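## Task

Every cardboard box sits above a lot number printed on the shelf edge beneath it. Find each box whose lot number shows up two or more times anywhere in the storeroom and place all such boxes on the desk. They must stay there on their own, not held by the robot. The robot must not tip over or finish leaning.

## Robot and tools

ROBOT. A Hello Robot Stretch 3 with a single arm: a two-wheel base (0.33 m long, 0.34 m wide), a lift sliding on a mast, and a telescoping arm reaching out to the robot's right. The gripper cannot move forward by itself; you drive the base to shift it along x. The base cannot strafe. Turns pivot about the wheel midpoint, 0.05 m behind the front edge. Fully retracted with the wrist folded, the turning sweep has radius 0.28 m; an unfolded level wrist reaches past that. An outside force may occasionally nudge a loose object.

FRAMES. Base frame: origin on the floor between the drive wheels, x forward, y left, z up. hand_pose uses this frame, located where closed fingertips meet. Odometry frame is the base frame at scene start; heading is positive leftward, -3.142 to 3.142.

TOOL execute_actions. Argument actions: a list run in order (empty list just returns state and images). Each action may hold robot, steps (integer 1 to 450, control steps at 30 per second; default 1) and until (only alongside steps; ends the action early once every condition is met). {"steps": n} alone waits. If any action is invalid or out of range the whole call is rejected and nothing new runs.
robot is one of: a command object; {"stop": true}, which brakes everything and clears the queue; or a list of up to 8 items run one after another, each a command or {"pause_s": s} (s at most 15).
A command may contain:
- base: exactly one key. translate_m is a relative drive distance in metres from where the base is when the command begins, forward positive, magnitude at most 1. rotate_rad is a relative turn in radians, left (counter-clockwise seen from above) positive, magnitude at most 3.2.
- joints: absolute targets by name; unnamed joints keep their goals. lift_m 0 to 1.1 m (arm height). arm_m 0 to 0.52 m (extension). wrist_yaw_rad -1.345 to 4.42 (0 along the arm, positive toward the front, 3.0 folded over the base). wrist_pitch_rad -1.57 to 0.451 (0 level, negative tips fingertips down). wrist_roll_rad -2.911 to 2.911 (0 fingers side by side, level). gripper_m -0.089 to 0.179, wider when higher; the true tip gap is about 0.007 m smaller when nearly shut and 0.025 m smaller fully open, zero below 0.007. head_pan_rad -3.953 to 1.73 (0 forward, positive left, -1.57 looks along the arm). head_tilt_rad -1.53 to 0.419 (negative down).
- contact_limits: {"arm_m": effort %} from 1 to 100; the arm halts with contact_stop when its motor effort hits that value (negative sign when retracting). Applies until the next arm_m command.
Base and joint motions start together and keep running across later actions and during your thinking. A new command takes over immediately and discards the rest of any older queue. Queued items start only after every motion of the previous one ends done (off_target also passes for base and gripper); other endings drop the remainder.
until: {"robot": {"status": "ended"}} waits until nothing reads moving and no queue runs. Fields can be compared with [op, value] using =, !=, <, <=, >, >=, e.g. lift_m, arm_m_goal, base_status, queue, queue_left, refusals. {"any": {"status": "ended"}} fires when the first motion or queue finishes. Avoid waiting on exact equality of readings.

TOOL zoom_image: camera (head_camera, nav_camera or wrist_camera) and region [x0, y0, x1, y1] in pixels of that camera's last image, top-left origin, at most 504 by 504. Use it to read lot numbers on shelf edges. head_camera and nav_camera move with head_pan_rad/head_tilt_rad; wrist_camera rides on the gripper.

TOOL finished_scene: scene (integer). Ends the current scene irrevocably and reports success; only call it once everything has settled and the items rest on the desk unaided.

RESULTS. base_status shows progress in brackets (moved of goal). joint_goals, joint_status, measured_speeds (units per second), refusals, queue (idle, running, done, dropped, stopped) and queue_left. Status words: moving, done (within tolerance), off_target (halted short, may still push), contact_stop (lift or arm hit something and went slack), time_out, stopped, not_commanded, torque_fault (wrist servo off about 10 s, limp, refuses goals). on_its_own lines report goals the robot changed itself, slack or off joints, loaded motors, and base lean. refused:/dropped: lines count actions and commands from 0. lidar_m: 12 sectors of 30 degrees, first straight ahead, counter-clockwise, plane 0.17 m high. wrist_depth_mm and head_depth_mm: 7x7 median depth grids. base_tilt in degrees (forward, right), motor_effort in percent with peak in brackets; base_odometry counts wheel turns only.

GRIPPING. Close to a gripper_m below the object's width; release by opening at least 0.02 past where contact began. Neither the reading nor done proves a grasp; check images or effort. Overly hard squeezing triggers a stall guard that weakens the grip; send a different value to regrip.

SPEED. Full base speed (0.30 m/s, 1.9 rad/s) only with lift_m under 0.30, arm_m under 0.03, wrist_yaw_rad over 2.54; otherwise 0.10 m/s and 0.63 rad/s.

CAUTIONS. Fold or unfold the wrist only with lift_m 0.32 to 0.95, pitch -0.4, roll near 0; after folding, lift may go to 0.25. With yaw below -0.4 keep pitch at -0.5 or lower. Pushing against something rigid with the gripper above about 0.45 m can tip the robot; never push twice after a contact_stop. Do not drive while holding or pressing on fixed objects, and avoid snagging furniture, especially reversing. If base_tilt shows a lean, reverse the last move in small steps, free the gripper, and lower lift_m to about 0.2 if still tipped. Avoid drops, slams and hard pushes. Wait for all motion to end before finishing.

Each tool is called after "Call:" as name([rows], argument=value, ...), one row to a line, values as JSON.

## Session

Call:
execute_actions(actions=[])

Scene clock: 0.00 s.
robot.base_odometry: x=+0.000 y=+0.000 heading=+0.000 (m, m, rad; robot's odometry frame)
robot.turned_by_wheels: +0.000 (rad since the last result)
robot.turned_by_imu: +0.000 (rad since the last result)
robot.base_tilt: forward=+0.8 right=+1.3 (deg)
robot.lidar_m: 0.68 0.76 1.23 2.90 1.14 1.14 1.60 1.78 1.41 1.53 0.82 0.68
robot.head_depth_mm: 606 608 610 612 614 615 618 / 615 618 620 623 624 625 628 / 629 632 636 636 636 639 639 / 635 638 642 642 644 648 648 / 647 650 653 655 656 659 661 / 660 662 664 665 668 671 674 / 671 674 676 678 680 683 684
robot.base_status: not_commanded
robot.joint_positions: lift_m=+0.351 arm_m=+0.003 wrist_yaw_rad=+2.984 wrist_pitch_rad=-0.476 wrist_roll_rad=-0.009 gripper_m=+0.037 head_pan_rad=-0.020 head_tilt_rad=-0.002
robot.joint_goals: lift_m=+0.351 arm_m=+0.003 wrist_yaw_rad=+2.984 wrist_pitch_rad=-0.476 wrist_roll_rad=-0.009 gripper_m=+0.037 head_pan_rad=-0.020 head_tilt_rad=-0.002
robot.joint_status: lift_m=not_commanded arm_m=not_commanded wrist_yaw_rad=not_commanded wrist_pitch_rad=not_commanded wrist_roll_rad=not_commanded gripper_m=not_commanded head_pan_rad=not_commanded head_tilt_rad=not_commanded
robot.measured_speeds: translate_m=+0.000 rotate_rad=+0.000 lift_m=+0.000 arm_m=+0.000 wrist_yaw_rad=+0.000 wrist_pitch_rad=+0.000 wrist_roll_rad=+0.000 head_pan_rad=+0.000 head_tilt_rad=+0.000
robot: refusals=0 queue=idle queue_left=0
robot.motor_effort: left_wheel=+0 right_wheel=+0 lift_m=+22 arm_m=+0 wrist_yaw_rad=+1 wrist_pitch_rad=+5 wrist_roll_rad=+0 gripper_m=+0 head_pan_rad=+0 head_tilt_rad=+1 (%)
robot.hand_pose: x=+0.0127 y=+0.0663 z=+0.3508 quat_wxyz=(+0.220, +0.695, +0.114, +0.675) (m; robot's base frame)
robot.wrist_depth_mm: - - - - - - 867 / - - - - - - 870 / 965 - - - - - 833 / 772 772 812 832 861 894 828 / 640 651 688 704 707 725 728 / 542 552 - 572 601 603 623 / 480 502 - 508 494 518 527
pictures: head_camera (sideways: a quarter turn clockwise sets it upright), nav_camera (sideways: a quarter turn counterclockwise sets it upright), wrist_camera
Images, in order (width x height): head_camera 896x504, nav_camera 672x504, wrist_camera 644x364.

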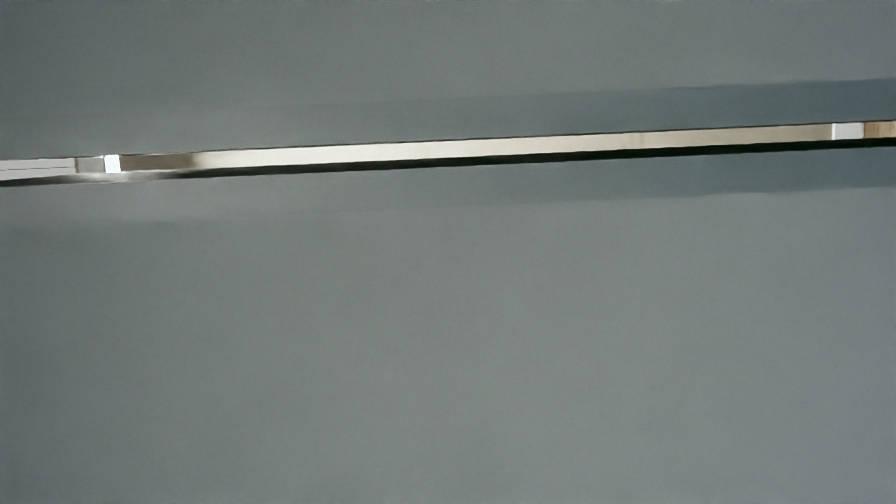

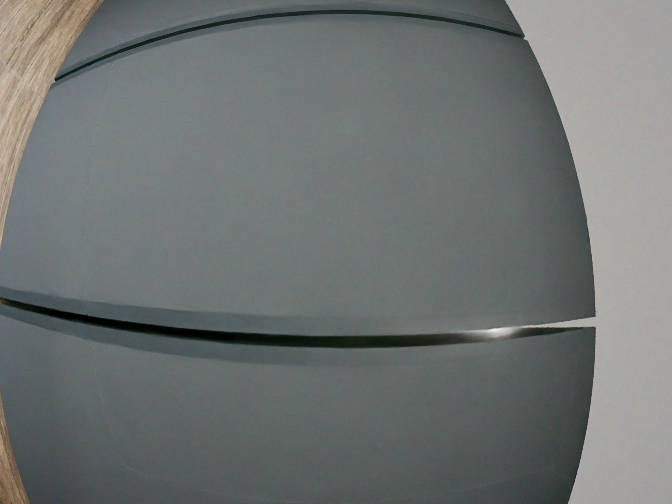

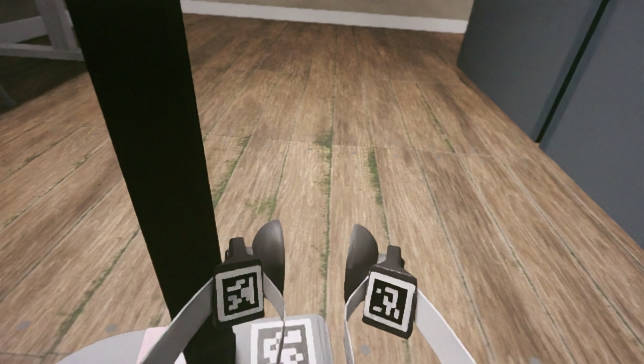

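Call:
execute_actions([
  {"robot":{"joints":{"head_pan_rad":1.5,"head_tilt_rad":-0.4}},"steps":450,"until":{"robot":{"status":"ended"}}},
])

Scene clock: 3.47 s.
robot.base_odometry: x=+0.000 y=+0.000 heading=+0.000 (m, m, rad; robot's odometry frame)
robot.turned_by_wheels: +0.000 (rad since the last result)
robot.turned_by_imu: -0.001 (rad since the last result)
robot.base_tilt: forward=+0.9 right=+1.3 (deg)
robot.lidar_m: 0.68 0.76 1.23 2.91 1.14 1.14 1.60 1.78 1.41 1.53 0.82 0.68
robot.head_depth_mm: 2462 2646 2828 3032 2293 1748 1419 / 2475 2638 2857 3023 2290 1741 1423 / 2519 2700 2897 3057 2302 1764 1424 / 2535 2713 2904 3097 2312 1769 1433 / 2529 2733 2934 3133 2320 1773 1434 / 2575 2770 2970 3150 2367 1780 1433 / 2575 2762 2989 3181 2373 1803 1445
robot.base_status: not_commanded
robot.joint_positions: lift_m=+0.351 arm_m=+0.003 wrist_yaw_rad=+2.984 wrist_pitch_rad=-0.476 wrist_roll_rad=-0.009 gripper_m=+0.037 head_pan_rad=+1.493 head_tilt_rad=-0.395
robot.joint_goals: lift_m=+0.351 arm_m=+0.003 wrist_yaw_rad=+2.984 wrist_pitch_rad=-0.476 wrist_roll_rad=-0.009 gripper_m=+0.037 head_pan_rad=+1.500 head_tilt_rad=-0.400
robot.joint_status: lift_m=not_commanded arm_m=not_commanded wrist_yaw_rad=not_commanded wrist_pitch_rad=not_commanded wrist_roll_rad=not_commanded gripper_m=not_commanded head_pan_rad=done head_tilt_rad=done
robot.measured_speeds: translate_m=+0.000 rotate_rad=+0.000 lift_m=+0.000 arm_m=+0.000 wrist_yaw_rad=+0.000 wrist_pitch_rad=+0.000 wrist_roll_rad=+0.000 head_pan_rad=+0.000 head_tilt_rad=+0.000
robot: refusals=0 queue=done queue_left=0
robot.motor_effort: left_wheel=+0(0) right_wheel=+0(0) lift_m=+22(22) arm_m=-1(1) wrist_yaw_rad=+1(1) wrist_pitch_rad=+5(5) wrist_roll_rad=+0(0) gripper_m=+1(1) head_pan_rad=+4(52) head_tilt_rad=-3(28) (%)
robot.hand_pose: x=+0.0127 y=+0.0663 z=+0.3508 quat_wxyz=(+0.220, +0.695, +0.114, +0.675) (m; robot's base frame)
robot.wrist_depth_mm: - - - - - - 867 / - - - - - - 862 / 976 - - - - - 842 / 768 784 814 835 865 890 824 / 643 643 700 693 704 712 723 / 544 554 - 576 598 603 611 / 475 503 - 503 496 519 526
pictures: head_camera (sideways: a quarter turn clockwise sets it upright), nav_camera (sideways: a quarter turn counterclockwise sets it upright), wrist_camera
camera_calibration (this result's frames):
head_camera: T_world_to_cam=[[-0.0551604, -0.394344, -0.917306, 1.21919], [-0.991231, 0.13211, 0.00281241, 0.00708792], [0.120076, 0.909417, -0.398174, 0.475738], [0, 0, 0, 1]] pos_world=[0.0171518, 0.0471989, 1.30777]
nav_camera: T_world_to_cam=[[0.0246969, 0.405222, 0.913885, -1.14901], [0.99715, -0.075177, 0.00638688, 0.0385401], [0.0712912, 0.911122, -0.405924, 0.47965], [0, 0, 0, 1]] pos_world=[-0.0442481, 0.0314827, 1.24452]
wrist_camera: T_world_to_cam=[[0.987922, -0.134291, 0.0773081, -0.0366394], [-0.0132153, -0.570113, -0.82146, 0.369925], [0.154389, 0.810516, -0.565002, 0.305196], [0, 0, 0, 1]] pos_world=[-0.00603343, -0.0413876, 0.479147]
Images, in order (width x height): head_camera 896x504, nav_camera 672x504, wrist_camera 644x364.

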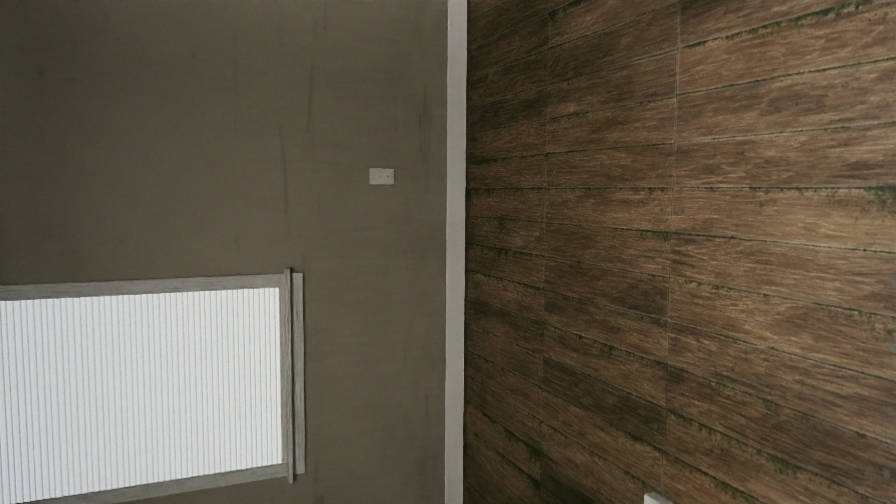

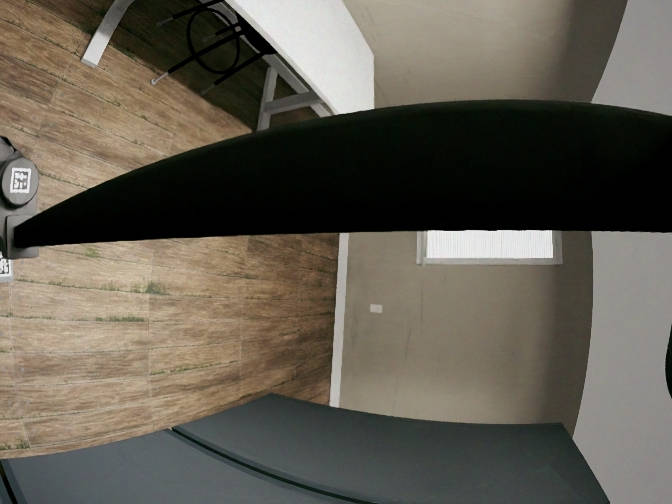

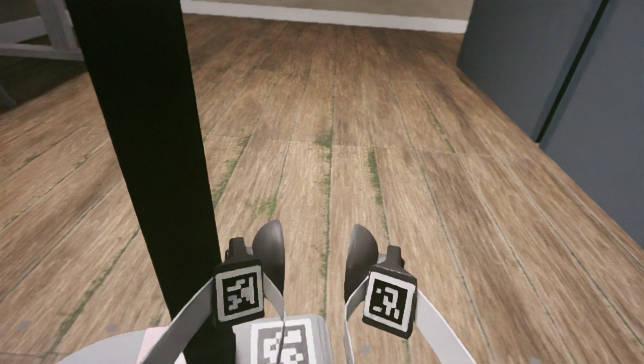

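Call:
execute_actions([
  {"robot":{"joints":{"head_pan_rad":-1.6,"head_tilt_rad":-0.4,"lift_m":0.27}},"steps":450,"until":{"robot":{"status":"ended"}}},
])

Call:
execute_actions([
  {"robot":{"joints":{"head_pan_rad":-3.3,"head_tilt_rad":-0.4}},"steps":450,"until":{"robot":{"status":"ended"}}},
])

Scene clock: 8.47 s.
robot.base_odometry: x=+0.000 y=+0.000 heading=+0.000 (m, m, rad; robot's odometry frame)
robot.turned_by_wheels: +0.000 (rad since the last result)
robot.turned_by_imu: -0.001 (rad since the last result)
robot.base_tilt: forward=+0.9 right=+1.3 (deg)
robot.lidar_m: 0.68 0.76 1.23 2.90 1.14 1.14 1.60 1.79 1.41 1.53 0.83 0.68
robot.head_depth_mm: 1304 1416 1385 1493 1595 1670 1416 / 1525 1675 1741 1879 1962 1710 1418 / 1555 1684 1777 1916 2078 1731 1424 / 1573 1718 1786 1921 2087 1771 1432 / 1582 1739 1824 1951 2108 1768 1433 / 1552 1675 1599 1715 1744 1761 1439 / 1282 1356 1431 1468 1489 1508 1405
robot.base_status: not_commanded
robot.joint_positions: lift_m=+0.270 arm_m=+0.003 wrist_yaw_rad=+2.984 wrist_pitch_rad=-0.478 wrist_roll_rad=-0.009 gripper_m=+0.037 head_pan_rad=-1.593 head_tilt_rad=-0.395
robot.joint_goals: lift_m=+0.270 arm_m=+0.003 wrist_yaw_rad=+2.984 wrist_pitch_rad=-0.478 wrist_roll_rad=-0.009 gripper_m=+0.037 head_pan_rad=-1.600 head_tilt_rad=-0.400
robot.joint_status: lift_m=done arm_m=not_commanded wrist_yaw_rad=not_commanded wrist_pitch_rad=not_commanded wrist_roll_rad=not_commanded gripper_m=not_commanded head_pan_rad=done head_tilt_rad=done
robot.measured_speeds: translate_m=+0.000 rotate_rad=+0.000 lift_m=+0.000 arm_m=+0.000 wrist_yaw_rad=+0.000 wrist_pitch_rad=+0.000 wrist_roll_rad=+0.000 head_pan_rad=+0.000 head_tilt_rad=+0.000
robot: refusals=0 queue=done queue_left=0
robot.motor_effort: left_wheel=+0(0) right_wheel=+0(0) lift_m=+18(23) arm_m=+0(2) wrist_yaw_rad=-1(1) wrist_pitch_rad=+5(5) wrist_roll_rad=+0(0) gripper_m=+0(0) head_pan_rad=-4(48) head_tilt_rad=-3(4) (%)
robot.hand_pose: x=+0.0126 y=+0.0661 z=+0.2697 quat_wxyz=(+0.220, +0.695, +0.114, +0.675) (m; robot's base frame)
robot.wrist_depth_mm: - - - - - - 888 / - - - - - - 859 / 799 - 864 882 932 962 837 / 639 648 678 686 705 744 747 / 530 534 580 580 588 605 612 / 465 - - - 499 501 510 / - - - - 413 429 443
pictures: head_camera (sideways: a quarter turn clockwise sets it upright), nav_camera (sideways: a quarter turn counterclockwise sets it upright), wrist_camera
camera_calibration (this result's frames):
head_camera: T_world_to_cam=[[0.0329827, 0.397082, -0.91719, 1.2185], [0.997076, -0.0763601, 0.00279659, -0.00502019], [-0.0689263, -0.914601, -0.39844, 0.477237], [0, 0, 0, 1]] pos_world=[-0.00228964, -0.0477458, 1.30776]
nav_camera: T_world_to_cam=[[-0.00195745, -0.406235, 0.913767, -1.1487], [-0.999796, 0.0191821, 0.00638607, 0.0507226], [-0.0201222, -0.913567, -0.406189, 0.480554], [0, 0, 0, 1]] pos_world=[0.0581335, -0.0285953, 1.24451]
wrist_camera: T_world_to_cam=[[0.987935, -0.13421, 0.0772846, -0.0303676], [-0.0133538, -0.570986, -0.820851, 0.303134], [0.154295, 0.809916, -0.565889, 0.259791], [0, 0, 0, 1]] pos_world=[-0.00603514, -0.041399, 0.398188]
Images, in order (width x height): head_camera 896x504, nav_camera 672x504, wrist_camera 644x364.

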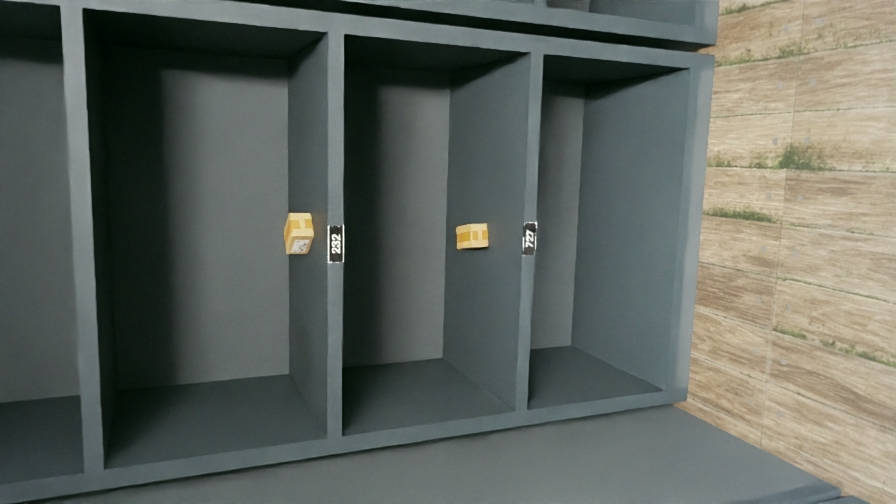

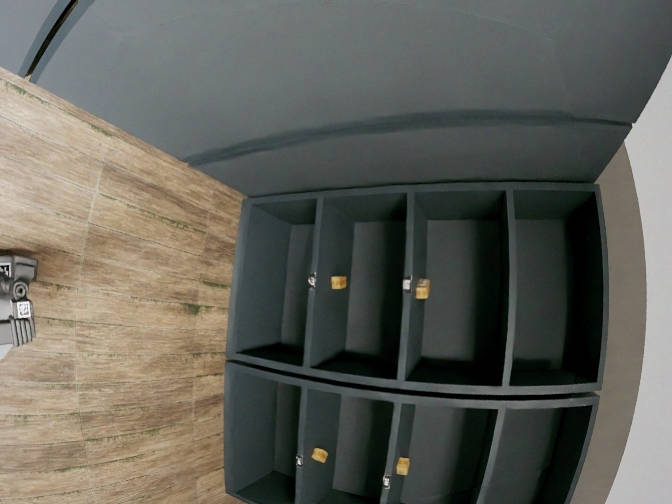

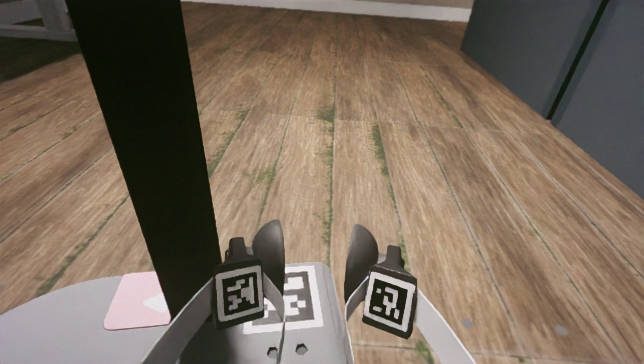

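Scene clock: 9.80 s.
robot.base_odometry: x=+0.000 y=+0.000 heading=+0.000 (m, m, rad; robot's odometry frame)
robot.turned_by_wheels: +0.000 (rad since the last result)
robot.turned_by_imu: +0.000 (rad since the last result)
robot.base_tilt: forward=+0.8 right=+1.3 (deg)
robot.lidar_m: 0.68 0.76 1.23 2.90 1.14 1.14 1.61 1.78 1.42 1.53 0.82 0.68
robot.head_depth_mm: 1381 1475 1583 1458 1064 1750 1422 / 1382 1474 1590 1468 1069 1596 1411 / 1390 1480 1586 1664 1872 1758 1420 / 1384 1486 1587 1722 1887 1763 1429 / 1386 1481 1603 1724 1853 1771 1441 / 1374 1468 1583 1712 1861 1781 1447 / 1367 1475 1585 1713 1862 1784 1447
robot.base_status: not_commanded
robot.joint_positions: lift_m=+0.270 arm_m=+0.003 wrist_yaw_rad=+2.984 wrist_pitch_rad=-0.478 wrist_roll_rad=-0.009 gripper_m=+0.037 head_pan_rad=-3.293 head_tilt_rad=-0.395
robot.joint_goals: lift_m=+0.270 arm_m=+0.003 wrist_yaw_rad=+2.984 wrist_pitch_rad=-0.478 wrist_roll_rad=-0.009 gripper_m=+0.037 head_pan_rad=-3.300 head_tilt_rad=-0.400
robot.joint_status: lift_m=done arm_m=not_commanded wrist_yaw_rad=not_commanded wrist_pitch_rad=not_commanded wrist_roll_rad=not_commanded gripper_m=not_commanded head_pan_rad=done head_tilt_rad=done
robot.measured_speeds: translate_m=+0.000 rotate_rad=+0.000 lift_m=+0.000 arm_m=+0.000 wrist_yaw_rad=+0.000 wrist_pitch_rad=+0.000 wrist_roll_rad=+0.000 head_pan_rad=+0.000 head_tilt_rad=+0.000
robot: refusals=0 queue=done queue_left=0
robot.motor_effort: left_wheel=+0(0) right_wheel=+0(0) lift_m=+19(18) arm_m=+0(0) wrist_yaw_rad=+1(1) wrist_pitch_rad=+5(5) wrist_roll_rad=+0(0) gripper_m=+1(1) head_pan_rad=-4(49) head_tilt_rad=-3(4) (%)
robot.hand_pose: x=+0.0126 y=+0.0661 z=+0.2697 quat_wxyz=(+0.220, +0.695, +0.114, +0.675) (m; robot's base frame)
robot.wrist_depth_mm: - - - - - - 868 / - - - - - - 880 / 804 - 872 897 937 960 849 / 627 649 665 692 712 740 748 / 536 543 577 574 582 594 614 / 469 - - - 494 499 512 / - - - - 411 429 434
pictures: head_camera (sideways: a quarter turn clockwise sets it upright), nav_camera (sideways: a quarter turn counterclockwise sets it upright), wrist_camera
camera_calibration (this result's frames):
head_camera: T_world_to_cam=[[0.389541, -0.0838764, -0.917182, 1.21631], [-0.204201, -0.978925, 0.00279545, 0.00230912], [-0.898087, 0.186201, -0.398459, 0.48232], [0, 0, 0, 1]] pos_world=[-0.0401668, 0.014472, 1.30776]
nav_camera: T_world_to_cam=[[-0.402615, 0.0542892, 0.913758, -1.14624], [0.14785, 0.988989, 0.00638602, 0.043722], [-0.90335, 0.13767, -0.406209, 0.485966], [0, 0, 0, 1]] pos_world=[-0.0289604, -0.0479153, 1.24451]
wrist_camera: T_world_to_cam=[[0.987935, -0.13421, 0.0772846, -0.0303676], [-0.0133538, -0.570986, -0.820851, 0.303134], [0.154295, 0.809915, -0.565889, 0.259791], [0, 0, 0, 1]] pos_world=[-0.00603514, -0.041399, 0.398188]
Images, in order (width x height): head_camera 896x504, nav_camera 672x504, wrist_camera 644x364.

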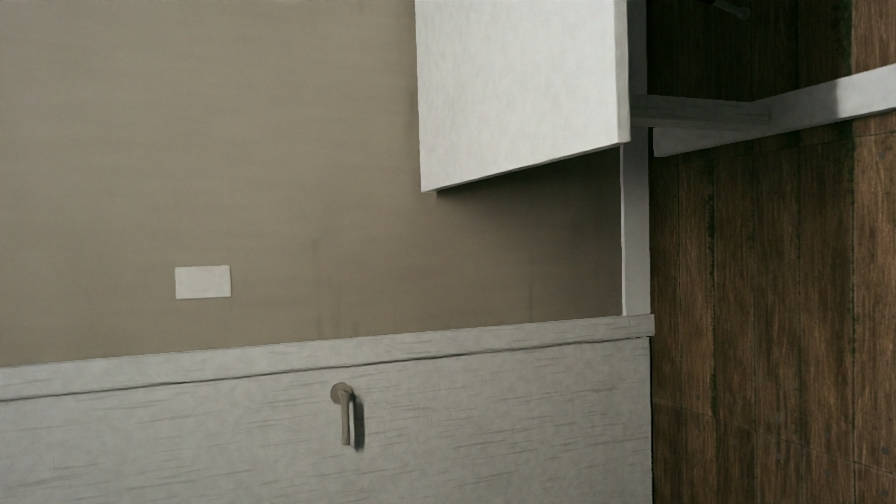

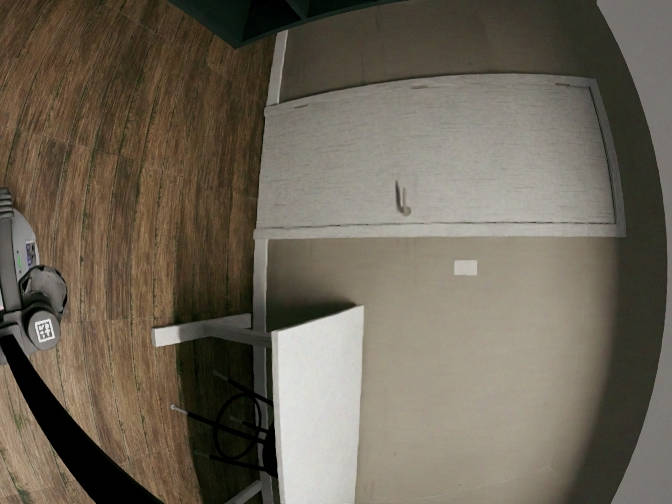

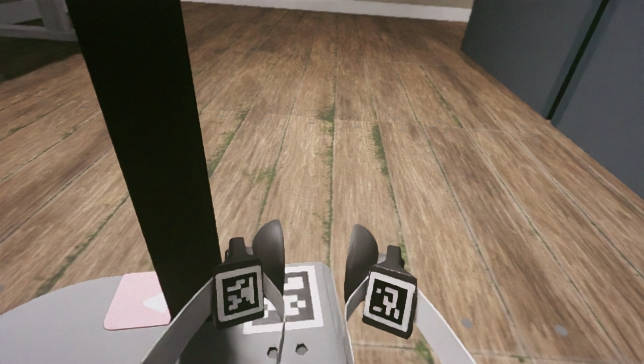

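Call:
execute_actions([
  {"robot":{"joints":{"head_pan_rad":-2.2,"head_tilt_rad":-0.35}},"steps":450,"until":{"robot":{"status":"ended"}}},
])

Scene clock: 12.40 s.
robot.base_odometry: x=+0.000 y=+0.000 heading=+0.000 (m, m, rad; robot's odometry frame)
robot.turned_by_wheels: +0.000 (rad since the last result)
robot.turned_by_imu: +0.000 (rad since the last result)
robot.base_tilt: forward=+0.9 right=+1.3 (deg)
robot.lidar_m: 0.68 0.76 1.23 2.90 1.14 1.14 1.61 1.79 1.41 1.52 0.82 0.68
robot.head_depth_mm: 1963 2074 2183 2312 2323 1805 1455 / 1593 1694 1810 1950 2112 1821 1458 / 1816 1948 2011 2073 2234 1838 1461 / 1788 1921 2008 2096 2209 1828 1474 / 1701 1815 1857 2018 2135 1797 1475 / 1630 1732 1790 1905 1583 1689 1480 / 1194 1259 1349 1625 1635 1774 1487
robot.base_status: not_commanded
robot.joint_positions: lift_m=+0.270 arm_m=+0.003 wrist_yaw_rad=+2.984 wrist_pitch_rad=-0.478 wrist_roll_rad=-0.009 gripper_m=+0.037 head_pan_rad=-2.207 head_tilt_rad=-0.359
robot.joint_goals: lift_m=+0.270 arm_m=+0.003 wrist_yaw_rad=+2.984 wrist_pitch_rad=-0.478 wrist_roll_rad=-0.009 gripper_m=+0.037 head_pan_rad=-2.200 head_tilt_rad=-0.350
robot.joint_status: lift_m=done arm_m=not_commanded wrist_yaw_rad=not_commanded wrist_pitch_rad=not_commanded wrist_roll_rad=not_commanded gripper_m=not_commanded head_pan_rad=done head_tilt_rad=done
robot.measured_speeds: translate_m=+0.000 rotate_rad=+0.000 lift_m=+0.000 arm_m=+0.000 wrist_yaw_rad=+0.000 wrist_pitch_rad=+0.000 wrist_roll_rad=+0.000 head_pan_rad=+0.000 head_tilt_rad=+0.000
robot: refusals=0 queue=done queue_left=0
robot.motor_effort: left_wheel=+0(0) right_wheel=+0(0) lift_m=+19(18) arm_m=-1(0) wrist_yaw_rad=+2(0) wrist_pitch_rad=+5(5) wrist_roll_rad=+0(0) gripper_m=-1(0) head_pan_rad=+5(51) head_tilt_rad=+3(10) (%)
robot.hand_pose: x=+0.0126 y=+0.0661 z=+0.2697 quat_wxyz=(+0.220, +0.695, +0.114, +0.675) (m; robot's base frame)
robot.wrist_depth_mm: - - - - - - 855 / - - - - - - 855 / 801 - 872 893 931 976 847 / 643 647 670 696 714 733 753 / 530 534 574 576 587 597 614 / 465 - - - 500 500 505 / - - - - 410 432 435
pictures: head_camera (sideways: a quarter turn clockwise sets it upright), nav_camera (sideways: a quarter turn counterclockwise sets it upright), wrist_camera
camera_calibration (this result's frames):
head_camera: T_world_to_cam=[[0.236247, 0.278868, -0.930817, 1.23504], [0.770745, -0.637126, 0.00474025, -0.00617016], [-0.591726, -0.718542, -0.365455, 0.437501], [0, 0, 0, 1]] pos_world=[-0.0281384, -0.0339811, 1.30951]
nav_camera: T_world_to_cam=[[-0.216243, -0.304327, 0.927698, -1.16557], [-0.805715, 0.592269, 0.0064815, 0.0494142], [-0.551419, -0.746058, -0.373275, 0.440962], [0, 0, 0, 1]] pos_world=[0.0309217, -0.0549976, 1.24558]
wrist_camera: T_world_to_cam=[[0.987935, -0.13421, 0.0772846, -0.0303675], [-0.0133536, -0.570986, -0.820851, 0.303134], [0.154294, 0.809916, -0.565889, 0.259791], [0, 0, 0, 1]] pos_world=[-0.00603517, -0.041399, 0.398188]
Images, in order (width x height): head_camera 896x504, nav_camera 672x504, wrist_camera 644x364.

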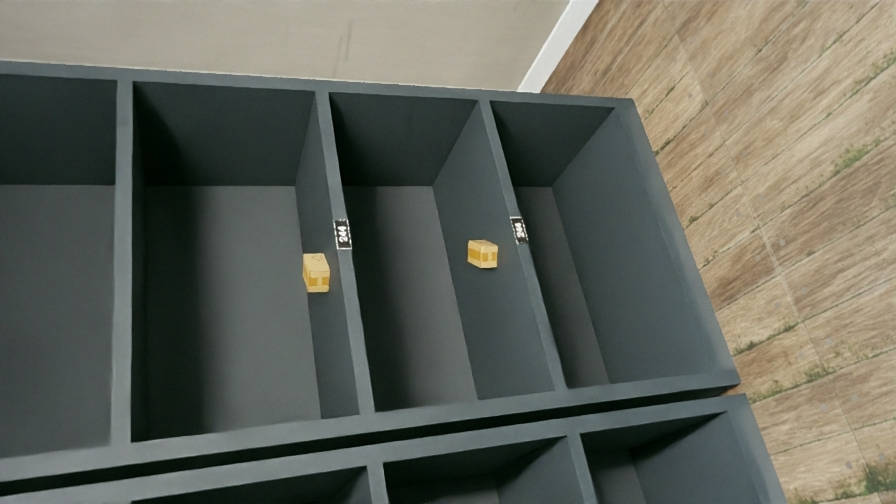

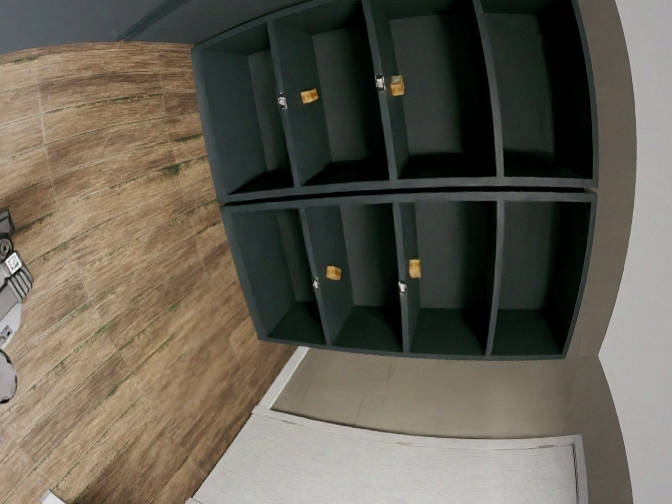

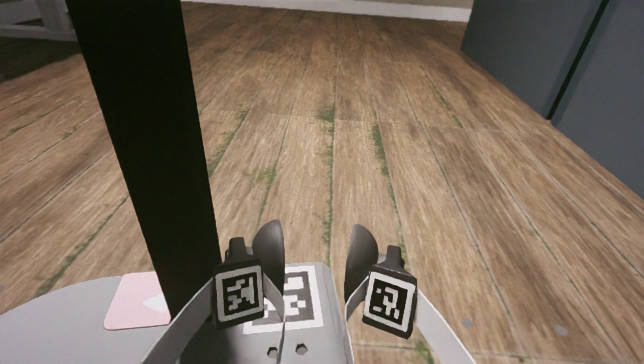

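Call:
zoom_image(camera="head_camera", region=[290, 190, 550, 310])

Region (290, 190, 550, 310) of head_camera's 896x504 image, scaled by 1.938, with more detail than that image has; it fills the top 233 rows of this view, and the rest is white.

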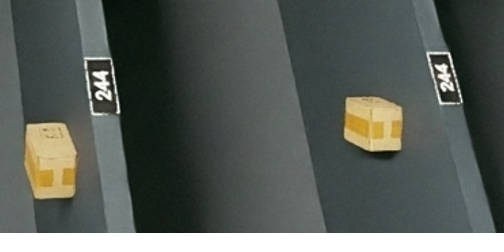

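Call:
execute_actions([
  {"robot":[{"base":{"rotate_rad":0.58},"joints":{"head_pan_rad":-1.57,"head_tilt_rad":-0.5}},{"base":{"translate_m":-0.96}},{"base":{"rotate_rad":-0.785}},{"joints":{"lift_m":0.5,"wrist_pitch_rad":-0.4}},{"joints":{"lift_m":0.9,"wrist_yaw_rad":0.0,"gripper_m":0.15}},{"joints":{"wrist_pitch_rad":0.0}}],"steps":450,"until":{"robot":{"status":"ended"}}},
  {"steps":300,"until":{"robot":{"status":"ended"}}},
])

Scene clock: 73.77 s.
robot.base_odometry: x=-0.803 y=-0.526 heading=-0.205 (m, m, rad; robot's odometry frame)
robot.turned_by_wheels: -0.205 (rad since the last result)
robot.turned_by_imu: -0.211 (rad since the last result)
robot.base_tilt: forward=+0.9 right=+1.3 (deg)
robot.lidar_m: 1.37 1.42 1.92 1.33 1.34 0.95 0.91 0.94 0.86 1.17 0.81 1.42
robot.head_depth_mm: 997 1089 963 1289 1167 1280 - / 994 1080 972 1308 1244 1372 - / 989 1078 978 1301 1180 - - / 986 1074 854 1291 1189 1034 - / 978 1065 994 1288 1236 1034 1253 / 974 1060 1004 1280 1195 1041 1262 / 970 1056 1012 1088 1138 1029 1171
robot.base_status: done (rotate_rad -0.7848 of -0.7850)
robot.joint_positions: lift_m=+0.900 arm_m=+0.003 wrist_yaw_rad=+0.003 wrist_pitch_rad=-0.028 wrist_roll_rad=-0.009 gripper_m=+0.150 head_pan_rad=-1.577 head_tilt_rad=-0.494
robot.joint_goals: lift_m=+0.900 arm_m=+0.003 wrist_yaw_rad=+0.000 wrist_pitch_rad=+0.000 wrist_roll_rad=-0.009 gripper_m=+0.150 head_pan_rad=-1.570 head_tilt_rad=-0.500
robot.joint_status: lift_m=done arm_m=not_commanded wrist_yaw_rad=done wrist_pitch_rad=done wrist_roll_rad=not_commanded gripper_m=done head_pan_rad=done head_tilt_rad=done
robot.measured_speeds: translate_m=+0.000 rotate_rad=+0.000 lift_m=+0.000 arm_m=+0.000 wrist_yaw_rad=+0.000 wrist_pitch_rad=+0.000 wrist_roll_rad=+0.000 head_pan_rad=+0.000 head_tilt_rad=+0.000
robot: refusals=0 queue=done queue_left=0
robot.motor_effort: left_wheel=+4(15) right_wheel=-6(13) lift_m=+25(27) arm_m=+1(1) wrist_yaw_rad=-2(1) wrist_pitch_rad=+10(10) wrist_roll_rad=+0(0) gripper_m=+0(81) head_pan_rad=+4(42) head_tilt_rad=-4(17) (%)
robot.hand_pose: x=-0.0206 y=-0.4032 z=+1.0073 quat_wxyz=(+0.711, +0.011, -0.703, -0.009) (m; robot's base frame)
robot.wrist_depth_mm: 481 712 876 888 890 822 545 / 485 717 893 891 907 803 545 / 481 729 917 913 925 804 537 / 478 516 542 518 574 649 508 / 501 817 961 970 971 716 524 / 519 955 980 990 - - 574 / 543 770 849 889 899 809 896
pictures: head_camera (sideways: a quarter turn clockwise sets it upright), nav_camera (sideways: a quarter turn counterclockwise sets it upright), wrist_camera
camera_calibration (this result's frames):
head_camera: T_world_to_cam=[[0.0271501, 0.486648, -0.873176, 1.16112], [0.998171, -0.0603921, -0.00262177, 0.00202725], [-0.0540088, -0.871508, -0.487398, 0.592902], [0, 0, 0, 1]] pos_world=[-0.001526, -0.0482136, 1.30284]
nav_camera: T_world_to_cam=[[0.00402001, -0.494921, 0.868928, -1.09024], [-0.999978, 0.00254891, 0.00607809, 0.0511255], [-0.00522299, -0.868934, -0.4949, 0.595896], [0, 0, 0, 1]] pos_world=[0.0586195, -0.0219203, 1.24194]
wrist_camera: T_world_to_cam=[[-0.996803, 0.0100594, 0.0792659, -0.10222], [-0.0768095, 0.152669, -0.985288, 1.09626], [-0.0220128, -0.988226, -0.151408, -0.0837344], [0, 0, 0, 1]] pos_world=[-0.0195334, -0.249085, 1.07556]
Images, in order (width x height): head_camera 896x504, nav_camera 672x504, wrist_camera 644x364.

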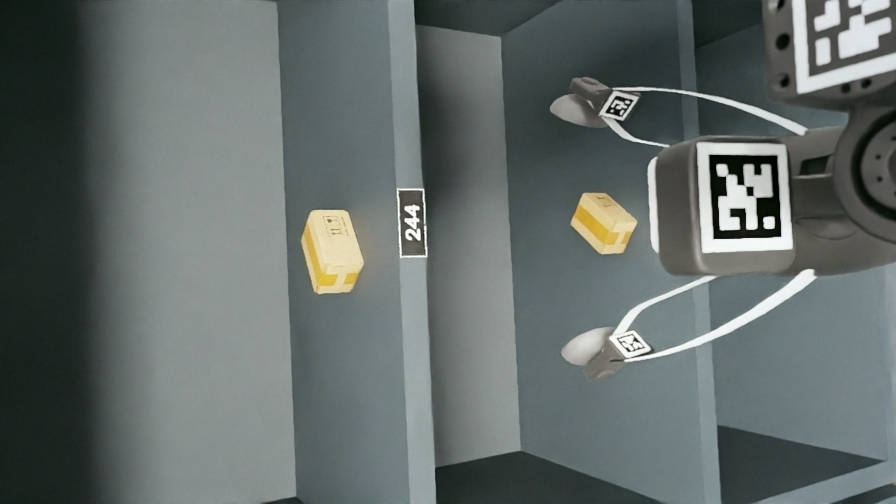

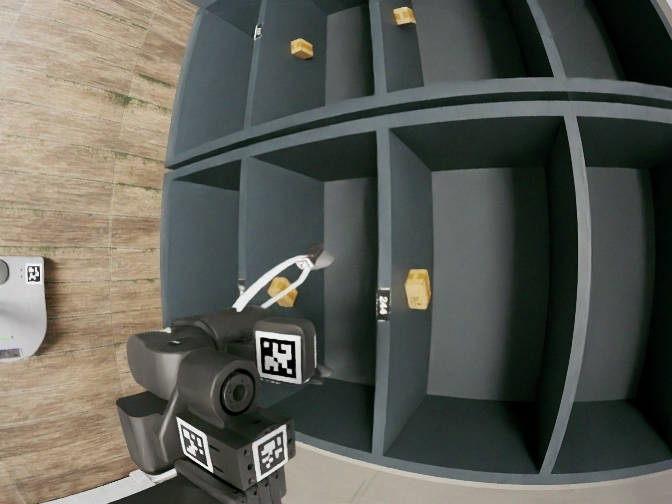

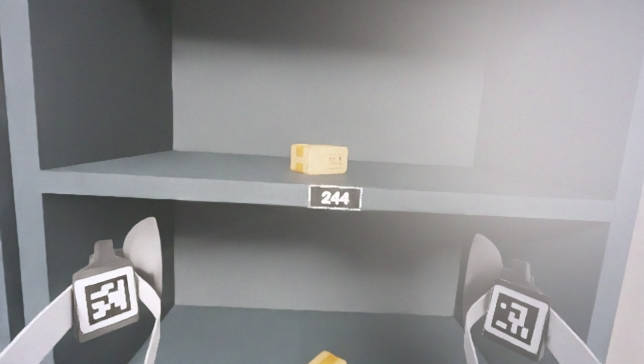

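Call:
zoom_image(camera="head_camera", region=[280, 180, 440, 320])

Call:
zoom_image(camera="head_camera", region=[540, 160, 680, 290])

Region (280, 180, 440, 320) of head_camera's 896x504 image, scaled by 3.150, with more detail than that image has; it fills the top 441 rows of this view, and the rest is white.

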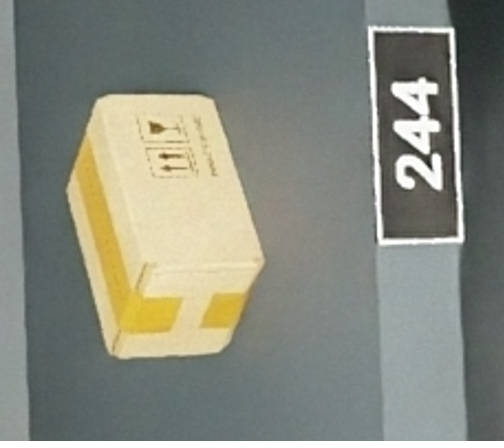

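Region (540, 160, 680, 290) of head_camera's 896x504 image, scaled by 3.600, with more detail than that image has; it fills the top 468 rows of this view, and the rest is white.

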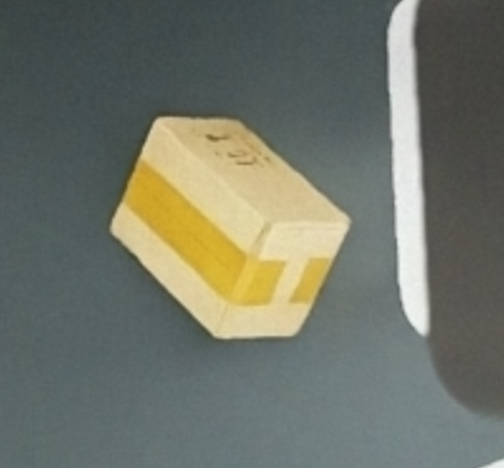

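Call:
execute_actions([
  {"robot":[{"base":{"translate_m":-0.155},"joints":{"lift_m":1.05,"wrist_yaw_rad":0.6,"wrist_pitch_rad":-0.25,"gripper_m":0.17,"arm_m":0.2,"head_pan_rad":-1.4}},{"joints":{"arm_m":0.47}}],"steps":450,"until":{"robot":{"status":"ended"}}},
])

Scene clock: 121.93 s.
robot.base_odometry: x=-0.955 y=-0.494 heading=-0.205 (m, m, rad; robot's odometry frame)
robot.turned_by_wheels: +0.000 (rad since the last result)
robot.turned_by_imu: -0.001 (rad since the last result)
robot.base_tilt: forward=+0.9 right=+1.2 (deg)
robot.lidar_m: 1.52 1.57 2.14 1.60 1.11 0.79 0.76 0.78 0.79 1.18 0.89 1.59
robot.head_depth_mm: 958 - 956 1252 1172 1023 1244 / 970 - 898 1277 1180 1025 1253 / 983 1041 850 1290 1178 1030 1250 / 991 1078 855 1307 1190 1379 1257 / 1002 1089 924 1329 1191 1393 1256 / 1013 1106 1004 1345 1199 1394 1258 / 1025 1088 1009 1119 1131 1151 1247
robot.base_status: done (translate_m -0.1550 of -0.1550)
robot.joint_positions: lift_m=+1.050 arm_m=+0.470 wrist_yaw_rad=+0.598 wrist_pitch_rad=-0.265 wrist_roll_rad=-0.009 gripper_m=+0.170 head_pan_rad=-1.407 head_tilt_rad=-0.494
robot.joint_goals: lift_m=+1.050 arm_m=+0.470 wrist_yaw_rad=+0.600 wrist_pitch_rad=-0.250 wrist_roll_rad=-0.009 gripper_m=+0.170 head_pan_rad=-1.400 head_tilt_rad=-0.500
robot.joint_status: lift_m=done arm_m=done wrist_yaw_rad=done wrist_pitch_rad=done wrist_roll_rad=not_commanded gripper_m=done head_pan_rad=done head_tilt_rad=done
robot.measured_speeds: translate_m=+0.000 rotate_rad=+0.000 lift_m=+0.000 arm_m=+0.000 wrist_yaw_rad=+0.000 wrist_pitch_rad=+0.000 wrist_roll_rad=+0.000 head_pan_rad=+0.000 head_tilt_rad=+0.000
robot: refusals=0 queue=done queue_left=0
robot.motor_effort: left_wheel=+4(6) right_wheel=-6(12) lift_m=+25(28) arm_m=+3(1) wrist_yaw_rad=+2(3) wrist_pitch_rad=+6(13) wrist_roll_rad=+0(0) gripper_m=+0(74) head_pan_rad=+5(21) head_tilt_rad=-3(3) (%)
robot.hand_pose: x=+0.1142 y=-0.8139 z=+1.0981 quat_wxyz=(+0.701, +0.295, -0.639, +0.118) (m; robot's base frame)
robot.wrist_depth_mm: 379 455 575 527 452 395 350 / 391 471 595 551 470 408 362 / 405 495 630 587 491 426 374 / 418 471 510 526 503 444 389 / 358 378 377 385 399 418 397 / - 291 296 231 292 317 331 / 228 241 247 227 240 252 278
pictures: head_camera (sideways: a quarter turn clockwise sets it upright), nav_camera (sideways: a quarter turn counterclockwise sets it upright), wrist_camera
camera_calibration (this result's frames):
head_camera: T_world_to_cam=[[-0.0554635, 0.484239, -0.873176, 1.16162], [0.994025, 0.109125, -0.00262177, 0.00205255], [0.0940161, -0.868104, -0.487398, 0.592], [0, 0, 0, 1]] pos_world=[0.00672972, -0.0488089, 1.30284]
nav_camera: T_world_to_cam=[[0.0875833, -0.487127, 0.868928, -1.09075], [-0.986032, -0.166442, 0.00607809, 0.0510404], [0.141666, -0.857324, -0.4949, 0.595], [0, 0, 0, 1]] pos_world=[0.0615681, -0.0127315, 1.24194]
wrist_camera: T_world_to_cam=[[-0.82087, -0.565454, 0.0802148, -0.46052], [-0.276986, 0.271341, -0.921766, 1.3085], [0.49945, -0.778869, -0.379358, -0.111709], [0, 0, 0, 1]] pos_world=[0.0402034, -0.70246, 1.2007]
Images, in order (width x height): head_camera 896x504, nav_camera 672x504, wrist_camera 644x364.

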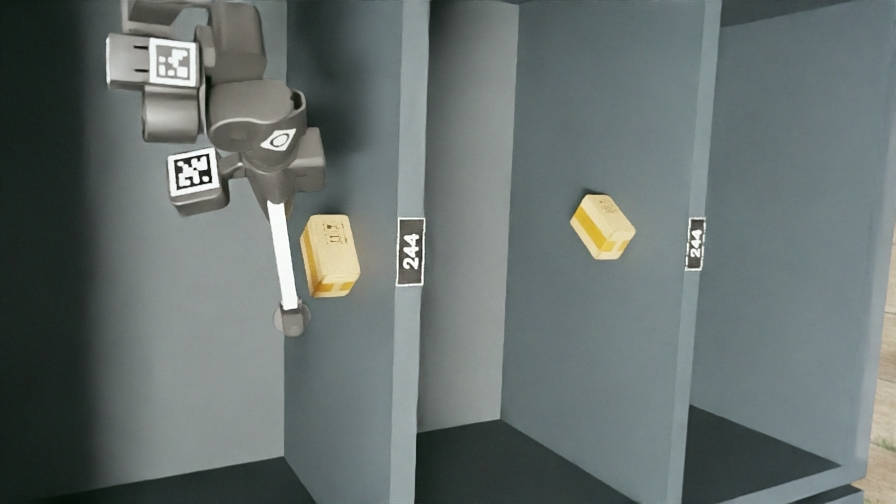

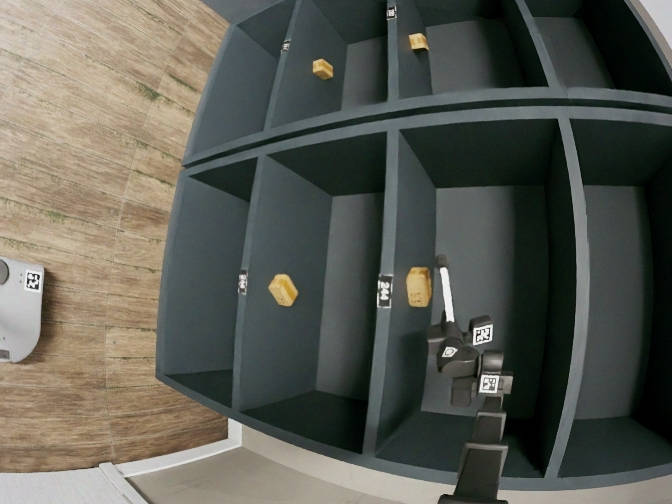

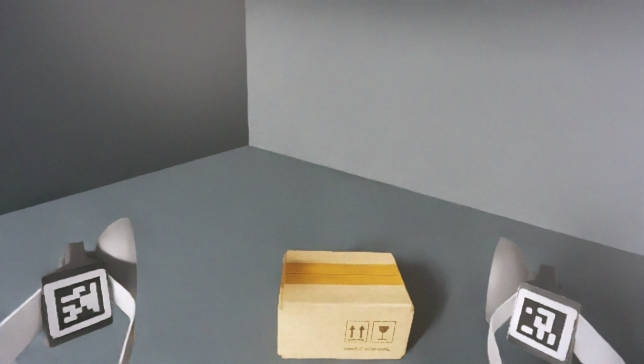

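Call:
execute_actions([
  {"robot":[{"base":{"translate_m":0.032},"joints":{"wrist_yaw_rad":0.5,"arm_m":0.52}},{"joints":{"lift_m":0.99}}],"steps":450,"until":{"robot":{"status":"ended"}}},
])

Scene clock: 138.07 s.
robot.base_odometry: x=-0.924 y=-0.501 heading=-0.205 (m, m, rad; robot's odometry frame)
robot.turned_by_wheels: +0.000 (rad since the last result)
robot.turned_by_imu: -0.001 (rad since the last result)
robot.base_tilt: forward=+0.9 right=+1.2 (deg)
robot.lidar_m: 1.49 1.54 2.10 1.31 1.16 0.82 0.79 0.81 0.81 1.18 0.87 1.55
robot.head_depth_mm: 961 1020 892 1253 1169 1023 1243 / 968 1036 842 1275 1177 1028 1243 / 982 1055 852 1288 1176 1030 1246 / 992 1077 906 1308 1187 1382 1246 / 1002 1090 998 1322 1193 1392 1255 / 1012 1102 1002 1330 1195 1345 1261 / 1005 1066 985 1047 1101 1099 1247
robot.base_status: done (translate_m +0.0320 of +0.0320)
robot.joint_positions: lift_m=+0.990 arm_m=+0.520 wrist_yaw_rad=+0.503 wrist_pitch_rad=-0.265 wrist_roll_rad=-0.009 gripper_m=+0.170 head_pan_rad=-1.407 head_tilt_rad=-0.494
robot.joint_goals: lift_m=+0.990 arm_m=+0.520 wrist_yaw_rad=+0.500 wrist_pitch_rad=-0.250 wrist_roll_rad=-0.009 gripper_m=+0.170 head_pan_rad=-1.400 head_tilt_rad=-0.500
robot.joint_status: lift_m=done arm_m=done wrist_yaw_rad=done wrist_pitch_rad=done wrist_roll_rad=not_commanded gripper_m=done head_pan_rad=done head_tilt_rad=done
robot.measured_speeds: translate_m=+0.000 rotate_rad=+0.000 lift_m=+0.000 arm_m=+0.000 wrist_yaw_rad=+0.000 wrist_pitch_rad=+0.000 wrist_roll_rad=+0.000 head_pan_rad=+0.000 head_tilt_rad=+0.000
robot: refusals=0 queue=done queue_left=0
robot.motor_effort: left_wheel=+4(8) right_wheel=-5(9) lift_m=+19(27) arm_m=+3(2) wrist_yaw_rad=-1(1) wrist_pitch_rad=+5(6) wrist_roll_rad=+0(0) gripper_m=+1(0) head_pan_rad=+4(4) head_tilt_rad=-3(4) (%)
robot.hand_pose: x=+0.0947 y=-0.8759 z=+1.0385 quat_wxyz=(+0.705, +0.265, -0.652, +0.085) (m; robot's base frame)
robot.wrist_depth_mm: 376 459 503 436 386 345 312 / 386 477 535 462 403 358 327 / 400 473 529 482 420 375 337 / 335 345 362 374 391 380 350 / 253 265 239 179 282 294 303 / - 206 145 143 158 225 234 / 162 171 145 149 171 180 197
pictures: head_camera (sideways: a quarter turn clockwise sets it upright), nav_camera (sideways: a quarter turn counterclockwise sets it upright), wrist_camera
camera_calibration (this result's frames):
head_camera: T_world_to_cam=[[-0.0554636, 0.484239, -0.873176, 1.16162], [0.994025, 0.109126, -0.00262178, 0.00205255], [0.0940162, -0.868104, -0.487398, 0.592], [0, 0, 0, 1]] pos_world=[0.00672972, -0.0488089, 1.30284]
nav_camera: T_world_to_cam=[[0.0875833, -0.487127, 0.868928, -1.09075], [-0.986032, -0.166442, 0.00607809, 0.0510404], [0.141666, -0.857324, -0.4949, 0.595], [0, 0, 0, 1]] pos_world=[0.0615681, -0.0127315, 1.24194]
wrist_camera: T_world_to_cam=[[-0.870713, -0.485205, 0.0802144, -0.431741], [-0.250093, 0.296416, -0.921733, 1.28432], [0.423452, -0.822626, -0.37944, -0.203893], [0, 0, 0, 1]] pos_world=[0.0316145, -0.757902, 1.14106]
Images, in order (width x height): head_camera 896x504, nav_camera 672x504, wrist_camera 644x364.

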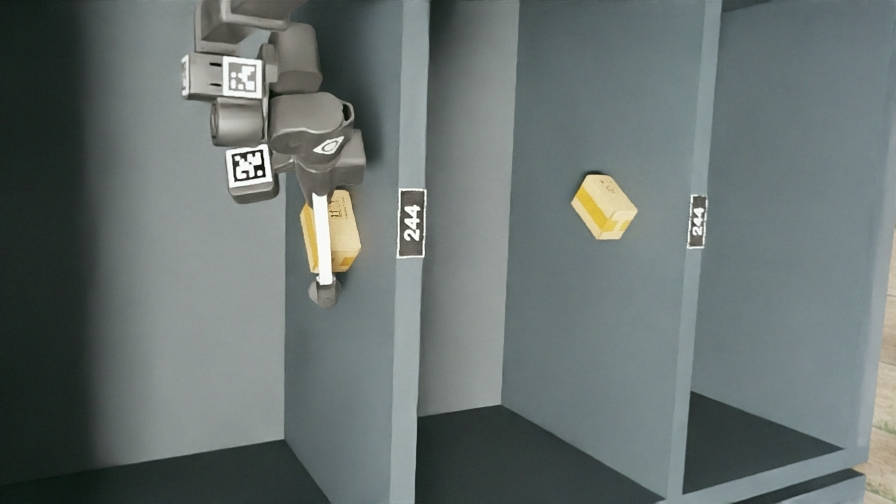

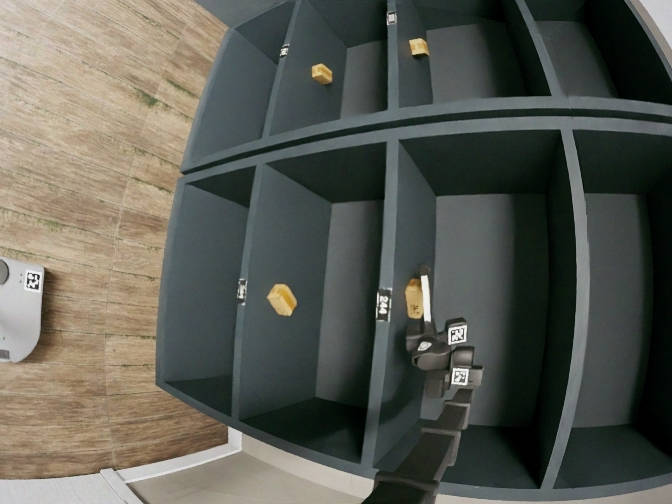

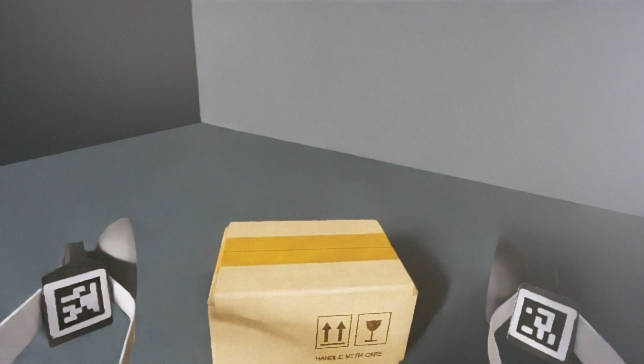

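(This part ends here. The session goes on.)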